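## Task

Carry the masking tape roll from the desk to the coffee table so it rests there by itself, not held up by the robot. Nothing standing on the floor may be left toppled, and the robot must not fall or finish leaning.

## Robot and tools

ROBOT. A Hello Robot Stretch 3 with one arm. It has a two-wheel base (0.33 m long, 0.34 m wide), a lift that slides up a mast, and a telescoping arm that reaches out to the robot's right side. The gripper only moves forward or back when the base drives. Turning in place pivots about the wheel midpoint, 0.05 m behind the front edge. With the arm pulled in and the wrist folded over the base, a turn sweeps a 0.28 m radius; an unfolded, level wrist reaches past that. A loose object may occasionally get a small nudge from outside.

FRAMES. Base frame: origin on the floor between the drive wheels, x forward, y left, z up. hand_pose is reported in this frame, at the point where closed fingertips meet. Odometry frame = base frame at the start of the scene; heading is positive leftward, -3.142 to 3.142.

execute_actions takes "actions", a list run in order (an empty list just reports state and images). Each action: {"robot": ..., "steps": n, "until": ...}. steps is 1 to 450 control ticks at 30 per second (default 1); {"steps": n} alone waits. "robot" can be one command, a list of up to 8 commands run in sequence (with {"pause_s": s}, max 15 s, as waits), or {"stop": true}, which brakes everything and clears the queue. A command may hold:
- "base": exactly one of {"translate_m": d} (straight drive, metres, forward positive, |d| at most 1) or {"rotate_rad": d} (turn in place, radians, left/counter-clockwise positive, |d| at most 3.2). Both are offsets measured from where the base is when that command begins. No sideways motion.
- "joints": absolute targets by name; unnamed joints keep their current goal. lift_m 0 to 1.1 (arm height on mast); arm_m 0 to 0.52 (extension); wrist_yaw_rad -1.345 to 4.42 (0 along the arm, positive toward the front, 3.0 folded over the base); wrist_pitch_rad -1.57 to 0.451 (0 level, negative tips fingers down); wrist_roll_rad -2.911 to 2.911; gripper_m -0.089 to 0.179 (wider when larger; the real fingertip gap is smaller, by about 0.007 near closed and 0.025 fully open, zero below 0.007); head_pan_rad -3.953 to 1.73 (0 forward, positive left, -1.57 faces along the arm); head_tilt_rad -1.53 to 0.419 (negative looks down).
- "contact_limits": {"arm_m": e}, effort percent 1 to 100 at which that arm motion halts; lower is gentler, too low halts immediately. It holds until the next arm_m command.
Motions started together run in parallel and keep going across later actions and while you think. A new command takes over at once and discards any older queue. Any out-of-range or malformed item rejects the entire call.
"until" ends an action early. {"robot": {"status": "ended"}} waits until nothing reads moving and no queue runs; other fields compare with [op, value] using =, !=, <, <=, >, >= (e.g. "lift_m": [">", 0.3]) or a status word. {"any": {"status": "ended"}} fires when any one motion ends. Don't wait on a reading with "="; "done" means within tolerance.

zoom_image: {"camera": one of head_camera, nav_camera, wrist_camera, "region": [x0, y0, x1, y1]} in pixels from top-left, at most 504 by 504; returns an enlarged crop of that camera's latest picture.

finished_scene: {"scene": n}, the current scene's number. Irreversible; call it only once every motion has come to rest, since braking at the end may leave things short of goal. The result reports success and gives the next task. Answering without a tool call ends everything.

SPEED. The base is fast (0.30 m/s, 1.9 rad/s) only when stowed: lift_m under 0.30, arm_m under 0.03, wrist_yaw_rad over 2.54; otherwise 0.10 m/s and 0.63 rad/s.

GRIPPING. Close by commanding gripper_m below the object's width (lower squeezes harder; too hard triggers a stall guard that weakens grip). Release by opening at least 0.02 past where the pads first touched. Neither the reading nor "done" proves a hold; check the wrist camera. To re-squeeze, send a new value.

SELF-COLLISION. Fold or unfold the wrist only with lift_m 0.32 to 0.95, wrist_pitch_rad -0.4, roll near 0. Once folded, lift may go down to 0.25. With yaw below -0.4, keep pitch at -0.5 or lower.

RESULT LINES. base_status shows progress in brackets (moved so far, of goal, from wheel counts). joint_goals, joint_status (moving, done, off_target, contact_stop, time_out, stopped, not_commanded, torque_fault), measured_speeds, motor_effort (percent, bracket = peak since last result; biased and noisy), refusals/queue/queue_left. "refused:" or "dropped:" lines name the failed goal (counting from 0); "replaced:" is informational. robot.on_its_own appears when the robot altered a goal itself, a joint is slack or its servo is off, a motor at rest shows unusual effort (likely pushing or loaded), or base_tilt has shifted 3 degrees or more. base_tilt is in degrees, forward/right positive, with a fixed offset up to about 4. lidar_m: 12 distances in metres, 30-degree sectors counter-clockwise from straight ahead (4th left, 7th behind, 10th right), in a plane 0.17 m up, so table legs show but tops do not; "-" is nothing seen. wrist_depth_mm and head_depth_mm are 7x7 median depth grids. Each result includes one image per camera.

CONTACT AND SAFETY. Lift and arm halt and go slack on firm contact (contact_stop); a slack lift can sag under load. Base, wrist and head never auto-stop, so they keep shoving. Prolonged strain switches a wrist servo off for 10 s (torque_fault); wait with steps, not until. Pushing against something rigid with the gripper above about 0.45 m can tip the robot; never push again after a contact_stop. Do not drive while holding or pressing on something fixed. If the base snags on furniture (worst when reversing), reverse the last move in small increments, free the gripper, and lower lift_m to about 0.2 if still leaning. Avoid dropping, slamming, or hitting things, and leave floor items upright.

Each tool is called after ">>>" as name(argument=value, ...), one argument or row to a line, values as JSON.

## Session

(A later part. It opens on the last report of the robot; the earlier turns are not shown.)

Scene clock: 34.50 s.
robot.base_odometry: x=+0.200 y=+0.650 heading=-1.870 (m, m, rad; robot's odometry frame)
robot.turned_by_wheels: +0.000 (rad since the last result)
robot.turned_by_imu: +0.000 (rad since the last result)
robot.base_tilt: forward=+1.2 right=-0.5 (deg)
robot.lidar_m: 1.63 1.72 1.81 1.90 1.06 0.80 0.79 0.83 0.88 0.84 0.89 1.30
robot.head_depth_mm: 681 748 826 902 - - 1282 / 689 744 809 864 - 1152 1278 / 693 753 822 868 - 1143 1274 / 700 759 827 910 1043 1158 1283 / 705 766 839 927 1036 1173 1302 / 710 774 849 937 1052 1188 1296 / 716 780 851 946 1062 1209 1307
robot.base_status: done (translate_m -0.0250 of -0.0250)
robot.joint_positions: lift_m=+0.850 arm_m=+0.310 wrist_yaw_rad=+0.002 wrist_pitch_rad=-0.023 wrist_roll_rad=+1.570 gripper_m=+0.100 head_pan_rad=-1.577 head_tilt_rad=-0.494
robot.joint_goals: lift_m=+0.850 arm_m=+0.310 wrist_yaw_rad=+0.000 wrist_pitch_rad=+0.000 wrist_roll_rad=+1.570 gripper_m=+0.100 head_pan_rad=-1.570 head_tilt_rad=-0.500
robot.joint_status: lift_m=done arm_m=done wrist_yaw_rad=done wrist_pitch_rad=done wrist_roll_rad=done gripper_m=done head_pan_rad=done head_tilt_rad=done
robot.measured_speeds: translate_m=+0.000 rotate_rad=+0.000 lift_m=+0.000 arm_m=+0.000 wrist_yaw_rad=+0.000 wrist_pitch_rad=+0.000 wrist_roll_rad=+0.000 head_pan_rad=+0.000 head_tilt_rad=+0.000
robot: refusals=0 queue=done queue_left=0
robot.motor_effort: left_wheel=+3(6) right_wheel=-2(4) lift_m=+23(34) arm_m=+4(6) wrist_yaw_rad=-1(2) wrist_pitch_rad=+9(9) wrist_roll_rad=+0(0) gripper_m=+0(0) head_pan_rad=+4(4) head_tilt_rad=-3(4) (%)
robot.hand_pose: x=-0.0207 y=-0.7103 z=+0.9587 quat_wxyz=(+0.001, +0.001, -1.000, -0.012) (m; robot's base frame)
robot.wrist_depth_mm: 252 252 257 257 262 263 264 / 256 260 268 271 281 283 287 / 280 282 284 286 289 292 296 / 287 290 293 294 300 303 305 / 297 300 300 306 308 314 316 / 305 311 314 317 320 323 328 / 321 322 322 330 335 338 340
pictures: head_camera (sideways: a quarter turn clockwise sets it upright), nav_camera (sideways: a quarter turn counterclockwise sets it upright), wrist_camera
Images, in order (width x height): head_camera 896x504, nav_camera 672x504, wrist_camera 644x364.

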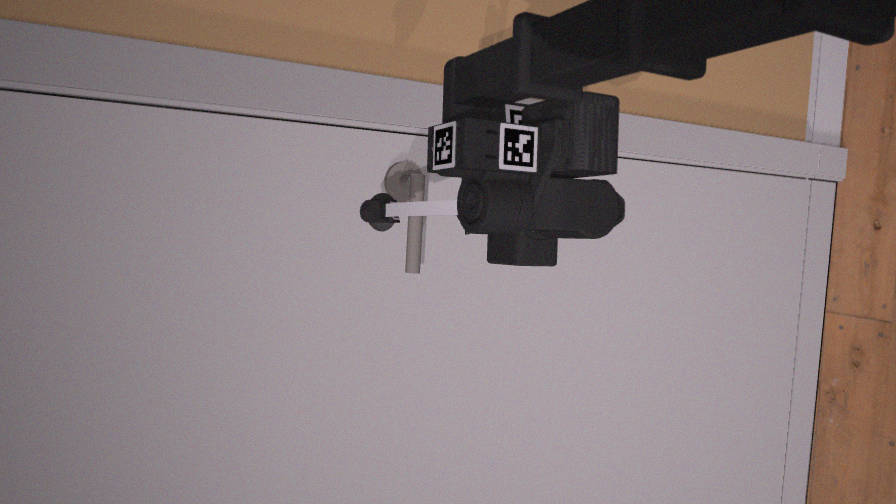

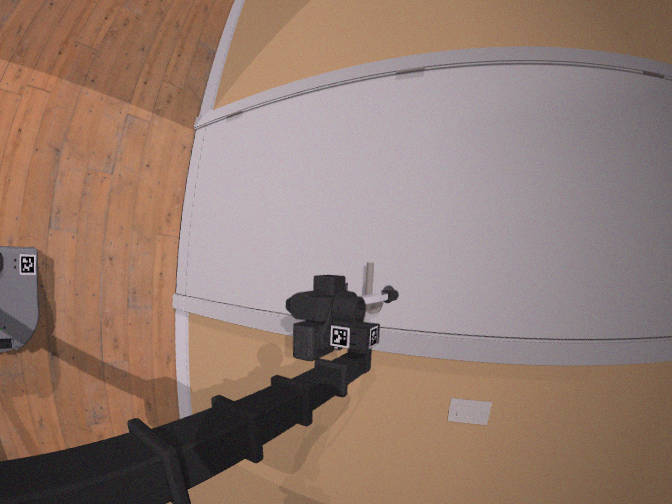

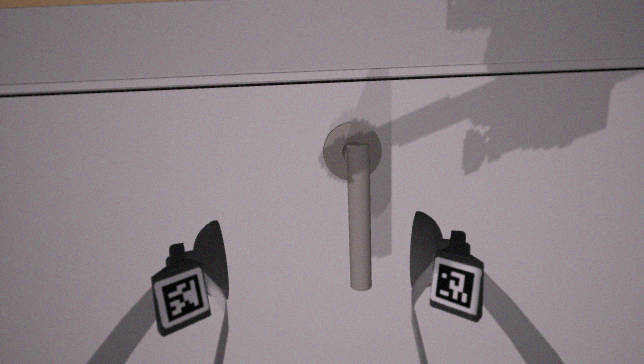

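>>> execute_actions(
  actions=[
    {"robot":[{"joints":{"lift_m":0.825}},{"joints":{"arm_m":0.375},"contact_limits":{"arm_m":20}}],"steps":450,"until":{"robot":{"status":"ended"}}},
  ],
)

Scene clock: 36.97 s.
robot.base_odometry: x=+0.200 y=+0.650 heading=-1.870 (m, m, rad; robot's odometry frame)
robot.turned_by_wheels: +0.000 (rad since the last result)
robot.turned_by_imu: +0.000 (rad since the last result)
robot.base_tilt: forward=+1.2 right=-0.4 (deg)
robot.lidar_m: 1.63 1.72 1.81 1.91 1.06 0.80 0.78 0.83 0.89 0.84 0.89 1.30
robot.head_depth_mm: 680 748 829 911 985 - - / 688 744 813 864 1040 1159 1282 / 694 755 827 863 1047 1140 1275 / 700 760 832 908 1038 1160 1275 / 705 766 842 929 1032 1172 1296 / 711 774 847 934 1048 1188 1298 / 718 779 857 949 1062 1207 1308
robot.base_status: done (translate_m -0.0250 of -0.0250)
robot.joint_positions: lift_m=+0.825 arm_m=+0.375 wrist_yaw_rad=+0.002 wrist_pitch_rad=-0.023 wrist_roll_rad=+1.570 gripper_m=+0.100 head_pan_rad=-1.577 head_tilt_rad=-0.494
robot.joint_goals: lift_m=+0.825 arm_m=+0.375 wrist_yaw_rad=+0.000 wrist_pitch_rad=+0.000 wrist_roll_rad=+1.570 gripper_m=+0.100 head_pan_rad=-1.570 head_tilt_rad=-0.500
robot.joint_status: lift_m=done arm_m=done wrist_yaw_rad=done wrist_pitch_rad=done wrist_roll_rad=done gripper_m=done head_pan_rad=done head_tilt_rad=done
robot.measured_speeds: translate_m=+0.000 rotate_rad=+0.000 lift_m=+0.000 arm_m=+0.000 wrist_yaw_rad=+0.000 wrist_pitch_rad=+0.000 wrist_roll_rad=+0.000 head_pan_rad=+0.000 head_tilt_rad=+0.000
robot: refusals=0 queue=done queue_left=0
robot.motor_effort: left_wheel=+4(3) right_wheel=-2(2) lift_m=+23(24) arm_m=+4(2) wrist_yaw_rad=-1(1) wrist_pitch_rad=+9(9) wrist_roll_rad=+0(0) gripper_m=+0(0) head_pan_rad=+4(4) head_tilt_rad=-3(3) (%)
robot.contact_limits: arm_m 20 (drawing in: default 19, maximum 32; extending or still: default 28, maximum 46)
robot.hand_pose: x=-0.0207 y=-0.7753 z=+0.9337 quat_wxyz=(+0.001, +0.001, -1.000, -0.012) (m; robot's base frame)
robot.wrist_depth_mm: 192 193 195 196 198 201 202 / 209 211 212 214 217 220 222 / 215 217 219 218 223 226 228 / 222 224 227 221 231 233 237 / 229 232 234 234 239 242 245 / 238 239 245 242 248 250 253 / 247 250 253 252 257 261 264
pictures: head_camera (sideways: a quarter turn clockwise sets it upright), nav_camera (sideways: a quarter turn counterclockwise sets it upright), wrist_camera
Images, in order (width x height): head_camera 896x504, nav_camera 672x504, wrist_camera 644x364.

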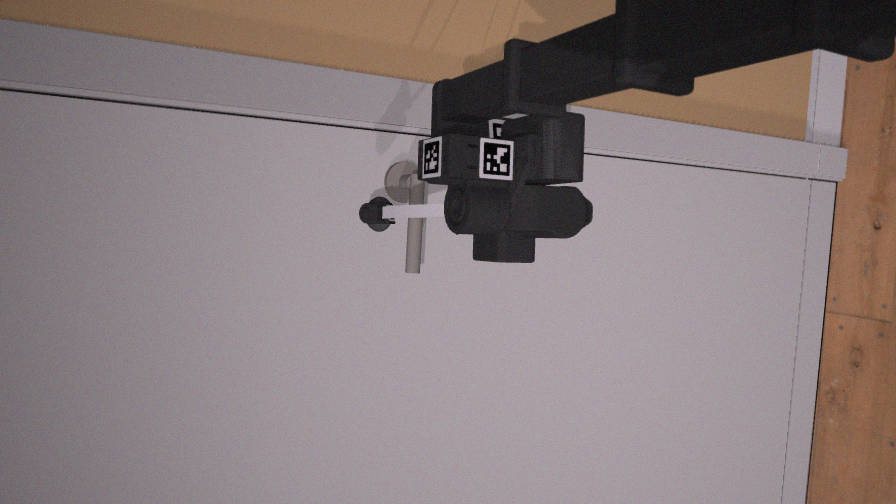

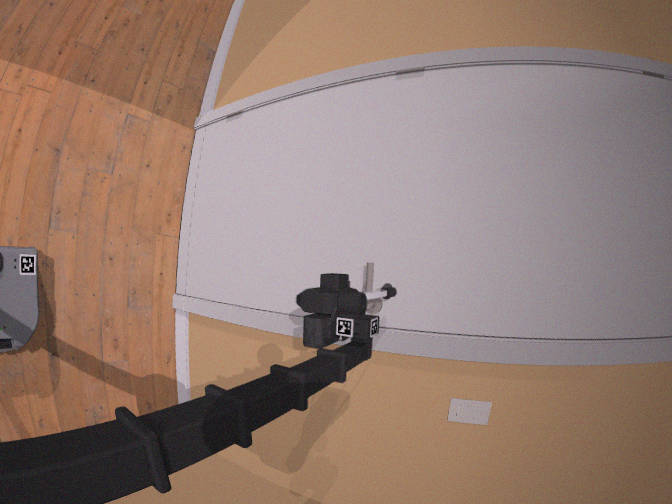

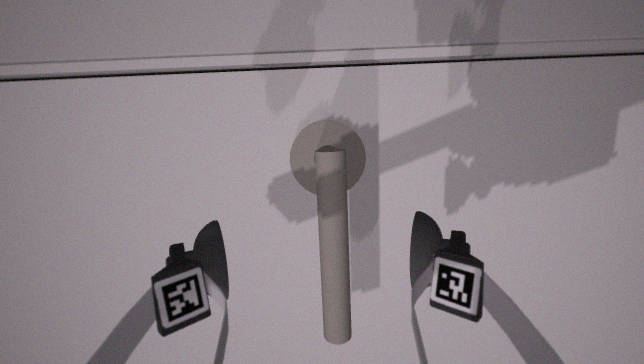

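>>> execute_actions(
  actions=[
    {"robot":[{"base":{"translate_m":0.02}},{"joints":{"gripper_m":-0.02}},{"pause_s":0.5},{"joints":{"lift_m":0.775}}],"steps":450,"until":{"robot":{"status":"ended"}}},
  ],
)

Scene clock: 42.27 s.
robot.base_odometry: x=+0.194 y=+0.631 heading=-1.870 (m, m, rad; robot's odometry frame)
robot.turned_by_wheels: +0.000 (rad since the last result)
robot.turned_by_imu: +0.000 (rad since the last result)
robot.base_tilt: forward=+1.2 right=-0.5 (deg)
robot.lidar_m: 1.61 1.70 1.79 1.91 1.08 0.83 0.81 0.85 0.89 0.84 0.90 1.30
robot.head_depth_mm: 674 739 818 911 1003 - - / 688 746 812 883 - 1136 1283 / 694 753 824 898 - 1147 1274 / 699 761 830 918 1046 1164 1281 / 704 766 840 929 1041 1172 1299 / 710 774 849 937 1051 1196 1300 / 715 781 857 945 1064 1210 1313
robot.base_status: done (translate_m +0.0200 of +0.0200)
robot.joint_positions: lift_m=+0.775 arm_m=+0.375 wrist_yaw_rad=+0.002 wrist_pitch_rad=-0.023 wrist_roll_rad=+1.570 gripper_m=-0.020 head_pan_rad=-1.577 head_tilt_rad=-0.494
robot.joint_goals: lift_m=+0.775 arm_m=+0.375 wrist_yaw_rad=+0.000 wrist_pitch_rad=+0.000 wrist_roll_rad=+1.570 gripper_m=-0.020 head_pan_rad=-1.570 head_tilt_rad=-0.500
robot.joint_status: lift_m=done arm_m=done wrist_yaw_rad=done wrist_pitch_rad=done wrist_roll_rad=done gripper_m=done head_pan_rad=done head_tilt_rad=done
robot.measured_speeds: translate_m=+0.000 rotate_rad=+0.000 lift_m=+0.000 arm_m=+0.000 wrist_yaw_rad=+0.000 wrist_pitch_rad=+0.000 wrist_roll_rad=+0.000 head_pan_rad=+0.000 head_tilt_rad=+0.000
robot: refusals=0 queue=done queue_left=0
robot.motor_effort: left_wheel=+4(8) right_wheel=-2(5) lift_m=+23(22) arm_m=+4(4) wrist_yaw_rad=-2(2) wrist_pitch_rad=+9(9) wrist_roll_rad=+0(0) gripper_m=-8(83) head_pan_rad=+4(4) head_tilt_rad=-4(3) (%)
robot.contact_limits: arm_m 20 (drawing in: default 19, maximum 32; extending or still: default 28, maximum 46)
robot.hand_pose: x=-0.0207 y=-0.7753 z=+0.8837 quat_wxyz=(+0.001, +0.001, -1.000, -0.012) (m; robot's base frame)
robot.wrist_depth_mm: 193 200 201 203 206 213 215 / 211 210 213 216 218 220 222 / 216 219 211 223 225 227 229 / 224 226 225 232 234 234 239 / 232 233 234 236 239 242 247 / 239 242 242 - 248 253 257 / 250 250 253 254 257 261 266
pictures: head_camera (sideways: a quarter turn clockwise sets it upright), nav_camera (sideways: a quarter turn counterclockwise sets it upright), wrist_camera
Images, in order (width x height): head_camera 896x504, nav_camera 672x504, wrist_camera 644x364.

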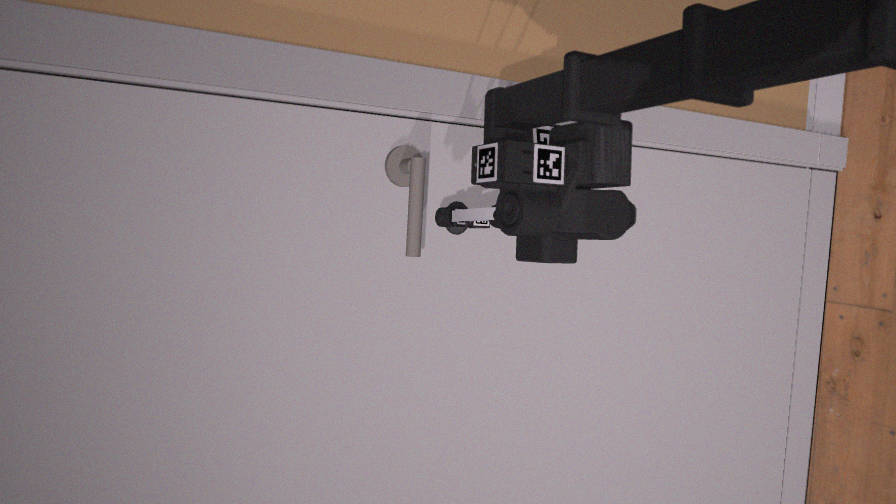

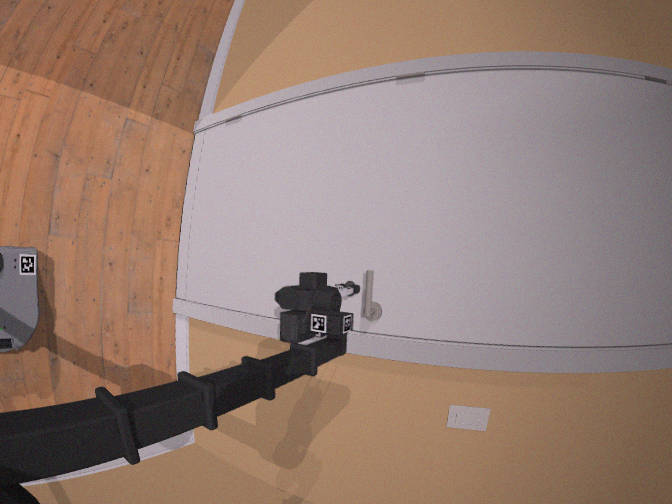

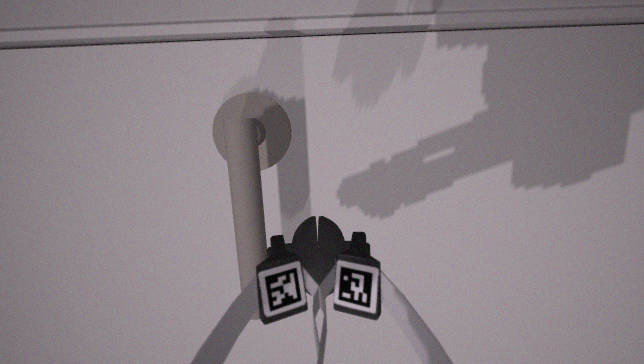

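>>> execute_actions(
  actions=[
    {"robot":[{"joints":{"arm_m":0.33,"gripper_m":0.08}},{"joints":{"lift_m":0.825}},{"joints":{"arm_m":0.43},"contact_limits":{"arm_m":15}}],"steps":450,"until":{"robot":{"status":"ended"}}},
    {"robot":{"joints":{"gripper_m":0.0}},"steps":60},
  ],
)

Scene clock: 48.83 s.
robot.base_odometry: x=+0.194 y=+0.631 heading=-1.870 (m, m, rad; robot's odometry frame)
robot.turned_by_wheels: +0.000 (rad since the last result)
robot.turned_by_imu: +0.000 (rad since the last result)
robot.base_tilt: forward=+1.2 right=-0.6 (deg)
robot.lidar_m: 1.61 1.70 1.79 1.91 1.08 0.82 0.80 0.85 0.89 0.84 0.89 1.31
robot.head_depth_mm: 677 744 821 915 989 - - / 693 750 815 868 1008 1151 1290 / 698 757 825 - 1028 1148 1282 / 703 767 834 909 1036 1161 1283 / 712 773 846 934 1040 1180 1308 / 717 780 853 943 1056 1199 1304 / 723 785 860 952 1068 1208 1315
robot.base_status: done (translate_m +0.0200 of +0.0200)
robot.joint_positions: lift_m=+0.825 arm_m=+0.429 wrist_yaw_rad=+0.002 wrist_pitch_rad=-0.015 wrist_roll_rad=+1.571 gripper_m=+0.004 head_pan_rad=-1.577 head_tilt_rad=-0.494
robot.joint_goals: lift_m=+0.825 arm_m=+0.430 wrist_yaw_rad=+0.000 wrist_pitch_rad=+0.000 wrist_roll_rad=+1.570 gripper_m=+0.003 head_pan_rad=-1.570 head_tilt_rad=-0.500
robot.joint_status: lift_m=done arm_m=done wrist_yaw_rad=done wrist_pitch_rad=done wrist_roll_rad=done gripper_m=done head_pan_rad=done head_tilt_rad=done
robot.measured_speeds: translate_m=+0.000 rotate_rad=+0.000 lift_m=+0.000 arm_m=+0.000 wrist_yaw_rad=+0.000 wrist_pitch_rad=+0.000 wrist_roll_rad=+0.000 head_pan_rad=+0.000 head_tilt_rad=+0.000
robot: refusals=0 queue=done queue_left=0
robot.motor_effort: left_wheel=+0(3) right_wheel=+0(2) lift_m=+33(37) arm_m=+14(13) wrist_yaw_rad=-1(2) wrist_pitch_rad=+6(10) wrist_roll_rad=+0(1) gripper_m=-21(96) head_pan_rad=+4(4) head_tilt_rad=-3(3) (%)
robot.contact_limits: arm_m 15 (drawing in: default 19, maximum 32; extending or still: default 28, maximum 46)
robot.hand_pose: x=-0.0209 y=-0.8295 z=+0.9353 quat_wxyz=(+0.001, +0.001, -1.000, -0.008) (m; robot's base frame)
robot.wrist_depth_mm: 159 159 161 162 162 163 164 / 163 164 166 164 167 169 169 / 168 169 170 150 172 174 175 / 173 175 176 169 179 180 182 / 180 181 181 182 185 187 188 / 187 188 - 188 - 193 195 / 193 194 197 195 199 202 204
pictures: head_camera (sideways: a quarter turn clockwise sets it upright), nav_camera (sideways: a quarter turn counterclockwise sets it upright), wrist_camera
Images, in order (width x height): head_camera 896x504, nav_camera 672x504, wrist_camera 644x364.

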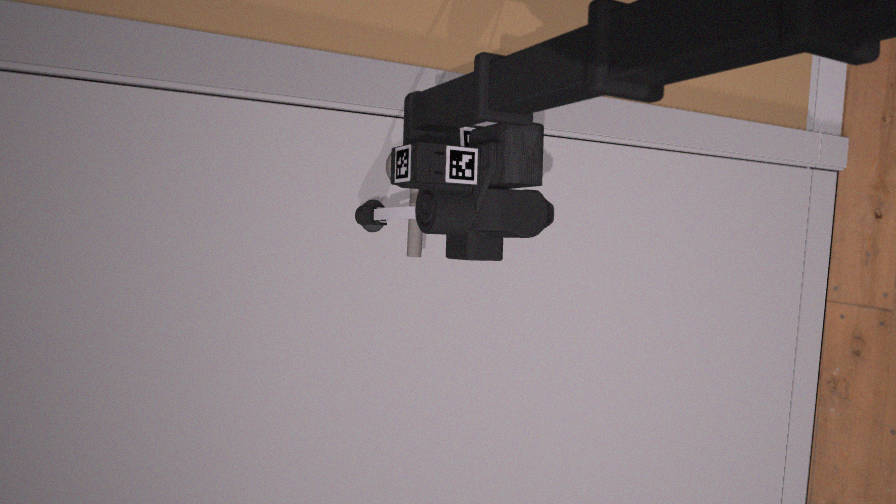

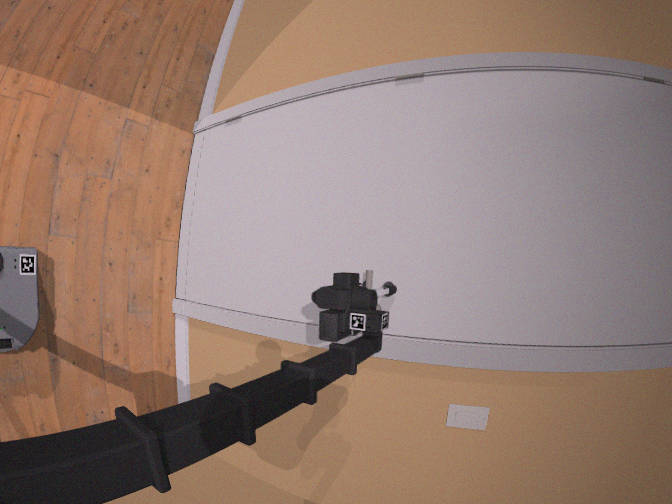

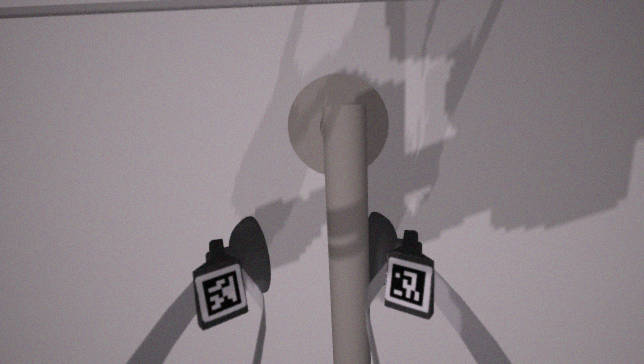

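>>> execute_actions(
  actions=[
    {"robot":[{"joints":{"arm_m":0.415,"gripper_m":-0.02}},{"pause_s":0.5},{"joints":{"lift_m":0.775}}],"steps":450,"until":{"robot":{"status":"ended"}}},
  ],
)

Scene clock: 51.37 s.
robot.base_odometry: x=+0.194 y=+0.631 heading=-1.870 (m, m, rad; robot's odometry frame)
robot.turned_by_wheels: +0.000 (rad since the last result)
robot.turned_by_imu: +0.007 (rad since the last result)
robot.base_tilt: forward=+1.1 right=-0.4 (deg)
robot.lidar_m: 1.61 1.70 1.80 1.91 1.08 0.82 0.80 0.85 0.89 0.84 0.89 1.32
robot.head_depth_mm: 673 738 815 909 1010 - - / 688 747 811 877 - 1129 1279 / 694 756 826 873 1048 1152 1278 / 701 762 835 912 1045 1163 1289 / 706 768 843 934 1041 1183 1301 / 713 776 850 941 1050 1202 1301 / 719 785 861 954 1071 1219 1328
robot.base_status: done (translate_m +0.0200 of +0.0200)
robot.joint_positions: lift_m=+0.778 arm_m=+0.415 wrist_yaw_rad=-0.008 wrist_pitch_rad=+0.085 wrist_roll_rad=+1.571 gripper_m=-0.019 head_pan_rad=-1.576 head_tilt_rad=-0.497
robot.joint_goals: lift_m=+0.778 arm_m=+0.415 wrist_yaw_rad=+0.000 wrist_pitch_rad=+0.000 wrist_roll_rad=+1.570 gripper_m=-0.020 head_pan_rad=-1.570 head_tilt_rad=-0.500
robot.joint_status: lift_m=contact_stop arm_m=done wrist_yaw_rad=done wrist_pitch_rad=done wrist_roll_rad=done gripper_m=done head_pan_rad=done head_tilt_rad=done
robot.measured_speeds: translate_m=-0.001 rotate_rad=+0.009 lift_m=-0.002 arm_m=+0.000 wrist_yaw_rad=+0.020 wrist_pitch_rad=+0.072 wrist_roll_rad=+0.000 head_pan_rad=+0.000 head_tilt_rad=+0.000
robot: refusals=0 queue=dropped queue_left=0
robot.on_its_own: lift_m is slack since a contact_stop, until your next command for it
robot.motor_effort: left_wheel=+4(28) right_wheel=+2(8) lift_m=+23(33) arm_m=-4(16) wrist_yaw_rad=+6(8) wrist_pitch_rad=-34(35) wrist_roll_rad=-1(1) gripper_m=-21(99) head_pan_rad=+4(4) head_tilt_rad=-1(3) (%)
robot.hand_pose: x=-0.0234 y=-0.8178 z=+0.9146 quat_wxyz=(+0.000, -0.004, -0.999, +0.042) (m; robot's base frame)
robot.wrist_depth_mm: 180 175 172 169 164 162 158 / 186 182 177 172 170 166 163 / 191 188 183 169 175 172 168 / 198 194 190 180 181 178 174 / 205 202 197 142 187 183 179 / 214 210 205 147 193 190 185 / 224 218 212 203 203 196 192
pictures: head_camera (sideways: a quarter turn clockwise sets it upright), nav_camera (sideways: a quarter turn counterclockwise sets it upright), wrist_camera
Images, in order (width x height): head_camera 896x504, nav_camera 672x504, wrist_camera 644x364.

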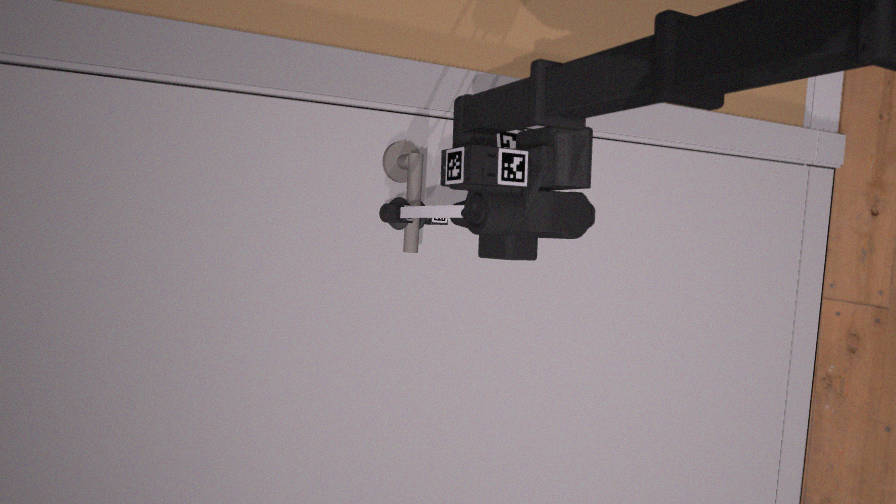

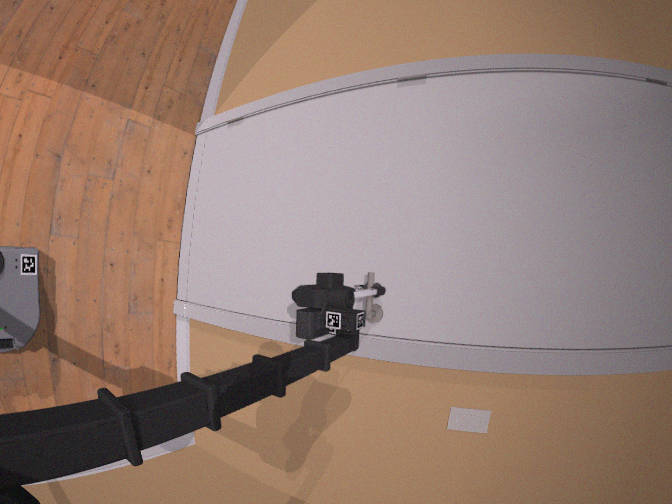

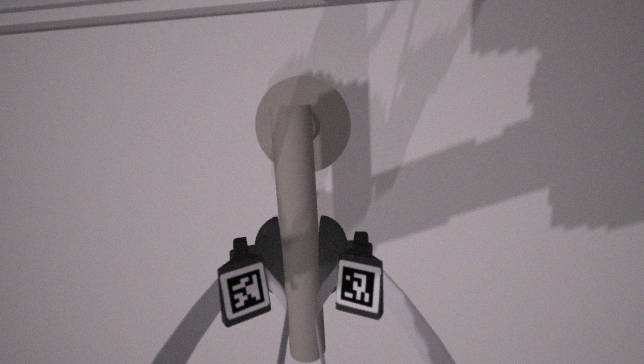

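>>> execute_actions(
  actions=[
    {"robot":[{"joints":{"lift_m":0.82,"wrist_pitch_rad":0}},{"joints":{"arm_m":0.36}}],"steps":450,"until":{"robot":{"status":"ended"}}},
  ],
)

Scene clock: 54.03 s.
robot.base_odometry: x=+0.194 y=+0.631 heading=-1.870 (m, m, rad; robot's odometry frame)
robot.turned_by_wheels: +0.000 (rad since the last result)
robot.turned_by_imu: +0.000 (rad since the last result)
robot.base_tilt: forward=+1.2 right=-0.4 (deg)
robot.lidar_m: 1.61 1.71 1.81 1.91 1.08 0.82 0.80 0.85 0.89 0.84 0.90 1.32
robot.head_depth_mm: 673 740 817 910 997 - 1275 / 688 744 812 869 - 1142 1276 / 695 754 828 873 1060 1150 1274 / 701 764 834 913 1049 1164 1288 / 706 768 841 930 1047 1183 1301 / 715 776 854 940 1058 1200 1307 / 719 782 861 953 1070 1220 1326
robot.base_status: done (translate_m +0.0200 of +0.0200)
robot.joint_positions: lift_m=+0.820 arm_m=+0.360 wrist_yaw_rad=-0.004 wrist_pitch_rad=-0.025 wrist_roll_rad=+1.571 gripper_m=-0.020 head_pan_rad=-1.576 head_tilt_rad=-0.497
robot.joint_goals: lift_m=+0.820 arm_m=+0.360 wrist_yaw_rad=+0.000 wrist_pitch_rad=+0.000 wrist_roll_rad=+1.570 gripper_m=-0.020 head_pan_rad=-1.570 head_tilt_rad=-0.500
robot.joint_status: lift_m=done arm_m=done wrist_yaw_rad=done wrist_pitch_rad=done wrist_roll_rad=done gripper_m=done head_pan_rad=done head_tilt_rad=done
robot.measured_speeds: translate_m=+0.000 rotate_rad=+0.000 lift_m=+0.000 arm_m=+0.000 wrist_yaw_rad=+0.000 wrist_pitch_rad=+0.000 wrist_roll_rad=+0.000 head_pan_rad=+0.000 head_tilt_rad=+0.000
robot: refusals=0 queue=done queue_left=0
robot.motor_effort: left_wheel=-1(13) right_wheel=+0(4) lift_m=+35(36) arm_m=-2(9) wrist_yaw_rad=+1(6) wrist_pitch_rad=+9(34) wrist_roll_rad=-1(1) gripper_m=-9(21) head_pan_rad=+4(4) head_tilt_rad=-2(1) (%)
robot.hand_pose: x=-0.0223 y=-0.7608 z=+0.9278 quat_wxyz=(+0.000, -0.002, -1.000, -0.013) (m; robot's base frame)
robot.wrist_depth_mm: 204 208 215 216 216 227 230 / 222 224 227 229 231 235 237 / 230 232 235 228 238 244 247 / 237 238 245 243 247 249 252 / 247 248 250 251 256 259 264 / 254 256 258 - 266 269 273 / 265 267 273 272 276 280 283
pictures: head_camera (sideways: a quarter turn clockwise sets it upright), nav_camera (sideways: a quarter turn counterclockwise sets it upright), wrist_camera
Images, in order (width x height): head_camera 896x504, nav_camera 672x504, wrist_camera 644x364.

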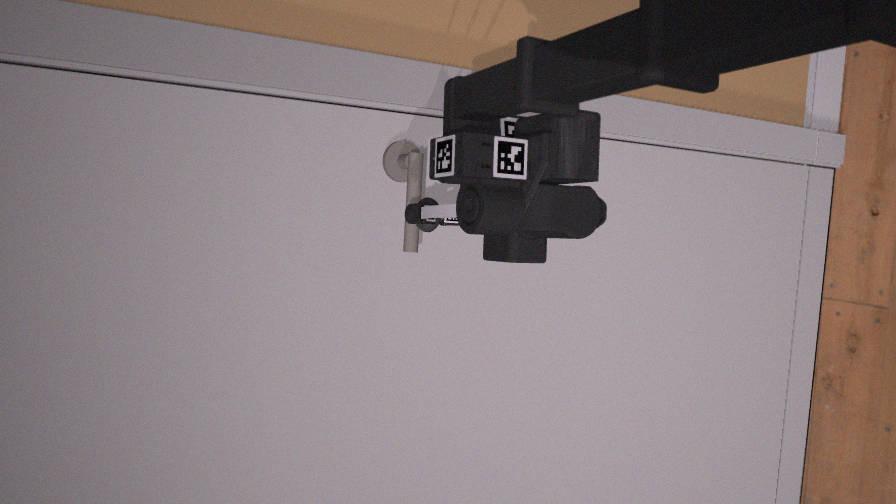

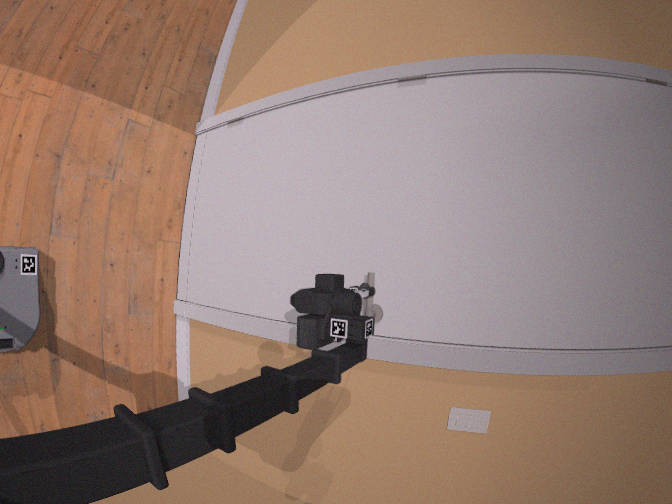

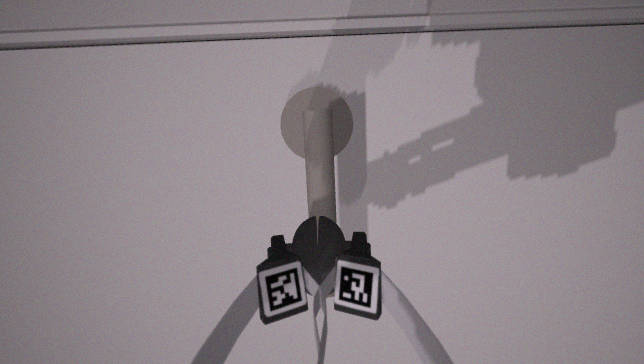

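>>> execute_actions(
  actions=[
    {"robot":[{"joints":{"arm_m":0.33,"gripper_m":0.08}},{"base":{"translate_m":0.03}},{"joints":{"arm_m":0.42},"contact_limits":{"arm_m":15}},{"joints":{"gripper_m":0.01}},{"pause_s":0.5},{"joints":{"lift_m":0.76}}],"steps":450,"until":{"robot":{"status":"ended"}}},
  ],
)

Scene clock: 61.00 s.
robot.base_odometry: x=+0.186 y=+0.602 heading=-1.870 (m, m, rad; robot's odometry frame)
robot.turned_by_wheels: +0.000 (rad since the last result)
robot.turned_by_imu: -0.001 (rad since the last result)
robot.base_tilt: forward=+1.2 right=-0.5 (deg)
robot.lidar_m: 1.58 1.67 1.76 1.91 1.11 0.85 0.83 0.88 0.86 0.85 0.90 1.32
robot.head_depth_mm: 679 735 807 898 1010 - - / 691 750 817 887 - 1139 1277 / 695 757 826 875 1054 1152 1277 / 702 765 835 913 1050 1167 1289 / 708 770 846 932 1041 1185 1297 / 714 780 855 946 1063 1208 1308 / 722 784 862 958 1074 1225 1327
robot.base_status: done (translate_m +0.0300 of +0.0300)
robot.joint_positions: lift_m=+0.776 arm_m=+0.420 wrist_yaw_rad=-0.002 wrist_pitch_rad=+0.084 wrist_roll_rad=+1.571 gripper_m=+0.010 head_pan_rad=-1.576 head_tilt_rad=-0.497
robot.joint_goals: lift_m=+0.776 arm_m=+0.420 wrist_yaw_rad=+0.000 wrist_pitch_rad=+0.000 wrist_roll_rad=+1.570 gripper_m=+0.010 head_pan_rad=-1.570 head_tilt_rad=-0.500
robot.joint_status: lift_m=contact_stop arm_m=done wrist_yaw_rad=done wrist_pitch_rad=done wrist_roll_rad=done gripper_m=done head_pan_rad=done head_tilt_rad=done
robot.measured_speeds: translate_m=+0.000 rotate_rad=+0.000 lift_m=-0.013 arm_m=+0.000 wrist_yaw_rad=+0.000 wrist_pitch_rad=+0.096 wrist_roll_rad=+0.000 head_pan_rad=+0.000 head_tilt_rad=+0.000
robot: refusals=0 queue=dropped queue_left=0
robot.on_its_own: lift_m is slack since a contact_stop, until your next command for it (your +0.760 is given up)
robot.motor_effort: left_wheel=-1(6) right_wheel=+0(4) lift_m=+27(34) arm_m=+2(5) wrist_yaw_rad=+1(2) wrist_pitch_rad=-35(35) wrist_roll_rad=-1(1) gripper_m=-13(81) head_pan_rad=+4(4) head_tilt_rad=-2(1) (%)
robot.contact_limits: arm_m 15 (drawing in: default 19, maximum 32; extending or still: default 28, maximum 46)
robot.hand_pose: x=-0.0217 y=-0.8222 z=+0.9118 quat_wxyz=(+0.000, -0.001, -0.999, +0.042) (m; robot's base frame)
robot.wrist_depth_mm: 177 173 169 161 162 159 156 / 182 179 175 163 168 164 161 / 189 185 180 175 174 169 166 / 196 192 188 181 180 175 172 / 205 200 195 142 185 181 178 / 212 208 - 145 191 188 184 / 222 217 211 205 201 196 190
pictures: head_camera (sideways: a quarter turn clockwise sets it upright), nav_camera (sideways: a quarter turn counterclockwise sets it upright), wrist_camera
Images, in order (width x height): head_camera 896x504, nav_camera 672x504, wrist_camera 644x364.

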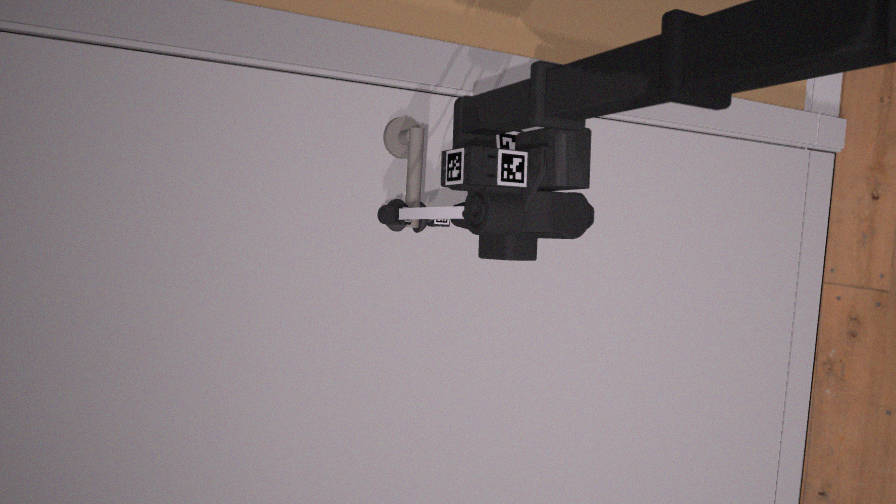

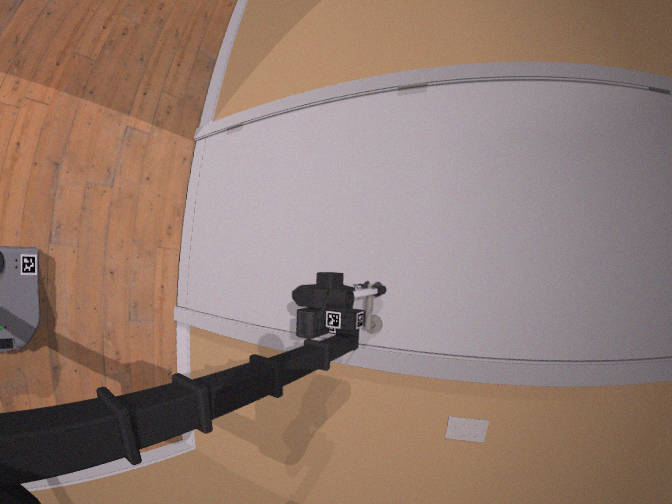

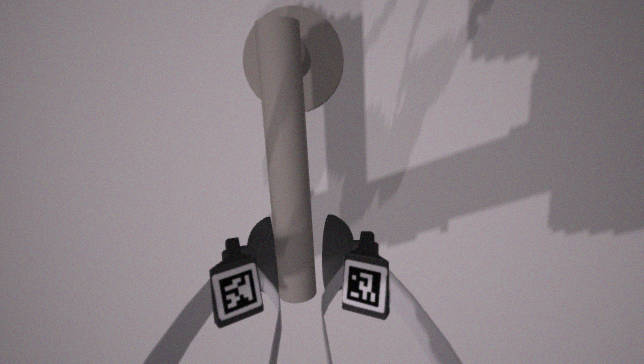

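>>> execute_actions(
  actions=[
    {"robot":[{"joints":{"lift_m":0.82,"wrist_pitch_rad":0,"gripper_m":0.08}},{"joints":{"arm_m":0.3}},{"joints":{"lift_m":0.7,"gripper_m":0.0}},{"joints":{"arm_m":0.5},"contact_limits":{"arm_m":22}}],"steps":450,"until":{"robot":{"status":"ended"}}},
  ],
)

Scene clock: 68.90 s.
robot.base_odometry: x=+0.186 y=+0.602 heading=-1.870 (m, m, rad; robot's odometry frame)
robot.turned_by_wheels: +0.000 (rad since the last result)
robot.turned_by_imu: +0.004 (rad since the last result)
robot.base_tilt: forward=+0.7 right=-1.1 (deg)
robot.lidar_m: 1.58 1.68 1.77 1.91 1.11 0.85 0.83 0.88 0.86 0.85 0.90 1.33
robot.head_depth_mm: 691 745 821 910 1030 1140 1276 / 703 762 830 908 980 1160 1289 / 710 769 838 923 - 1161 1283 / 716 779 851 935 1052 1179 1294 / 723 786 859 951 1063 1198 1313 / 726 793 866 958 1069 1214 1315 / 735 801 876 970 1086 1229 1329
robot.base_status: done (translate_m +0.0300 of +0.0300)
robot.joint_positions: lift_m=+0.700 arm_m=+0.440 wrist_yaw_rad=+0.004 wrist_pitch_rad=-0.051 wrist_roll_rad=+1.571 gripper_m=+0.000 head_pan_rad=-1.576 head_tilt_rad=-0.498
robot.joint_goals: lift_m=+0.700 arm_m=+0.440 wrist_yaw_rad=+0.000 wrist_pitch_rad=+0.000 wrist_roll_rad=+1.570 gripper_m=+0.000 head_pan_rad=-1.570 head_tilt_rad=-0.500
robot.joint_status: lift_m=done arm_m=contact_stop wrist_yaw_rad=done wrist_pitch_rad=done wrist_roll_rad=done gripper_m=done head_pan_rad=done head_tilt_rad=done
robot.measured_speeds: translate_m=-0.002 rotate_rad=+0.010 lift_m=+0.000 arm_m=+0.002 wrist_yaw_rad=+0.110 wrist_pitch_rad=-0.168 wrist_roll_rad=+0.000 head_pan_rad=+0.000 head_tilt_rad=-0.024
robot: refusals=0 queue=dropped queue_left=0
robot.on_its_own: arm_m is slack since a contact_stop, until your next command for it (your +0.500 is given up)
robot.motor_effort: left_wheel=+7(19) right_wheel=+0(0) lift_m=+24(35) arm_m=+9(29) wrist_yaw_rad=-5(5) wrist_pitch_rad=+24(33) wrist_roll_rad=-1(1) gripper_m=-5(80) head_pan_rad=+4(3) head_tilt_rad=-1(1) (%)
robot.contact_limits: arm_m 22 (drawing in: default 19, maximum 32; extending or still: default 28, maximum 46)
robot.hand_pose: x=-0.0203 y=-0.8394 z=+0.8016 quat_wxyz=(+0.000, +0.002, -1.000, -0.026) (m; robot's base frame)
robot.wrist_depth_mm: 145 154 156 159 160 163 165 / 148 158 162 164 166 169 171 / 162 164 166 169 172 175 178 / 167 170 173 176 179 182 184 / 133 176 178 181 185 188 193 / 132 184 185 - 193 195 200 / 188 192 194 197 202 204 209
pictures: head_camera (sideways: a quarter turn clockwise sets it upright), nav_camera (sideways: a quarter turn counterclockwise sets it upright), wrist_camera
Images, in order (width x height): head_camera 896x504, nav_camera 672x504, wrist_camera 644x364.

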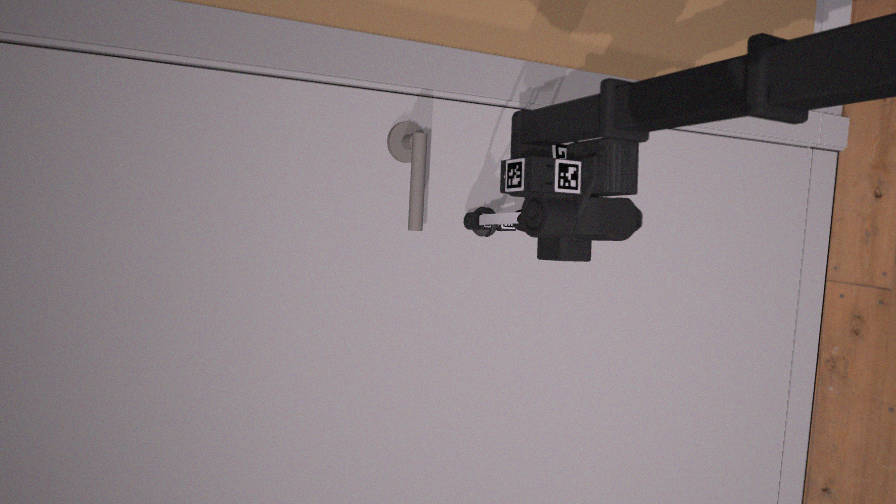

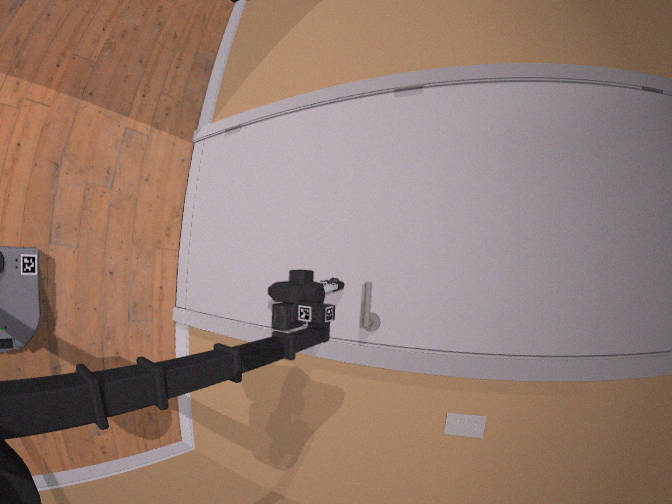

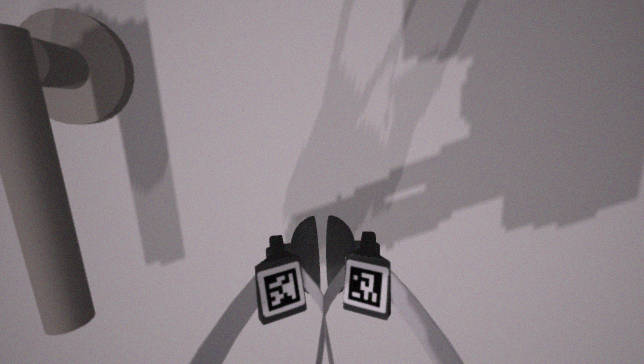

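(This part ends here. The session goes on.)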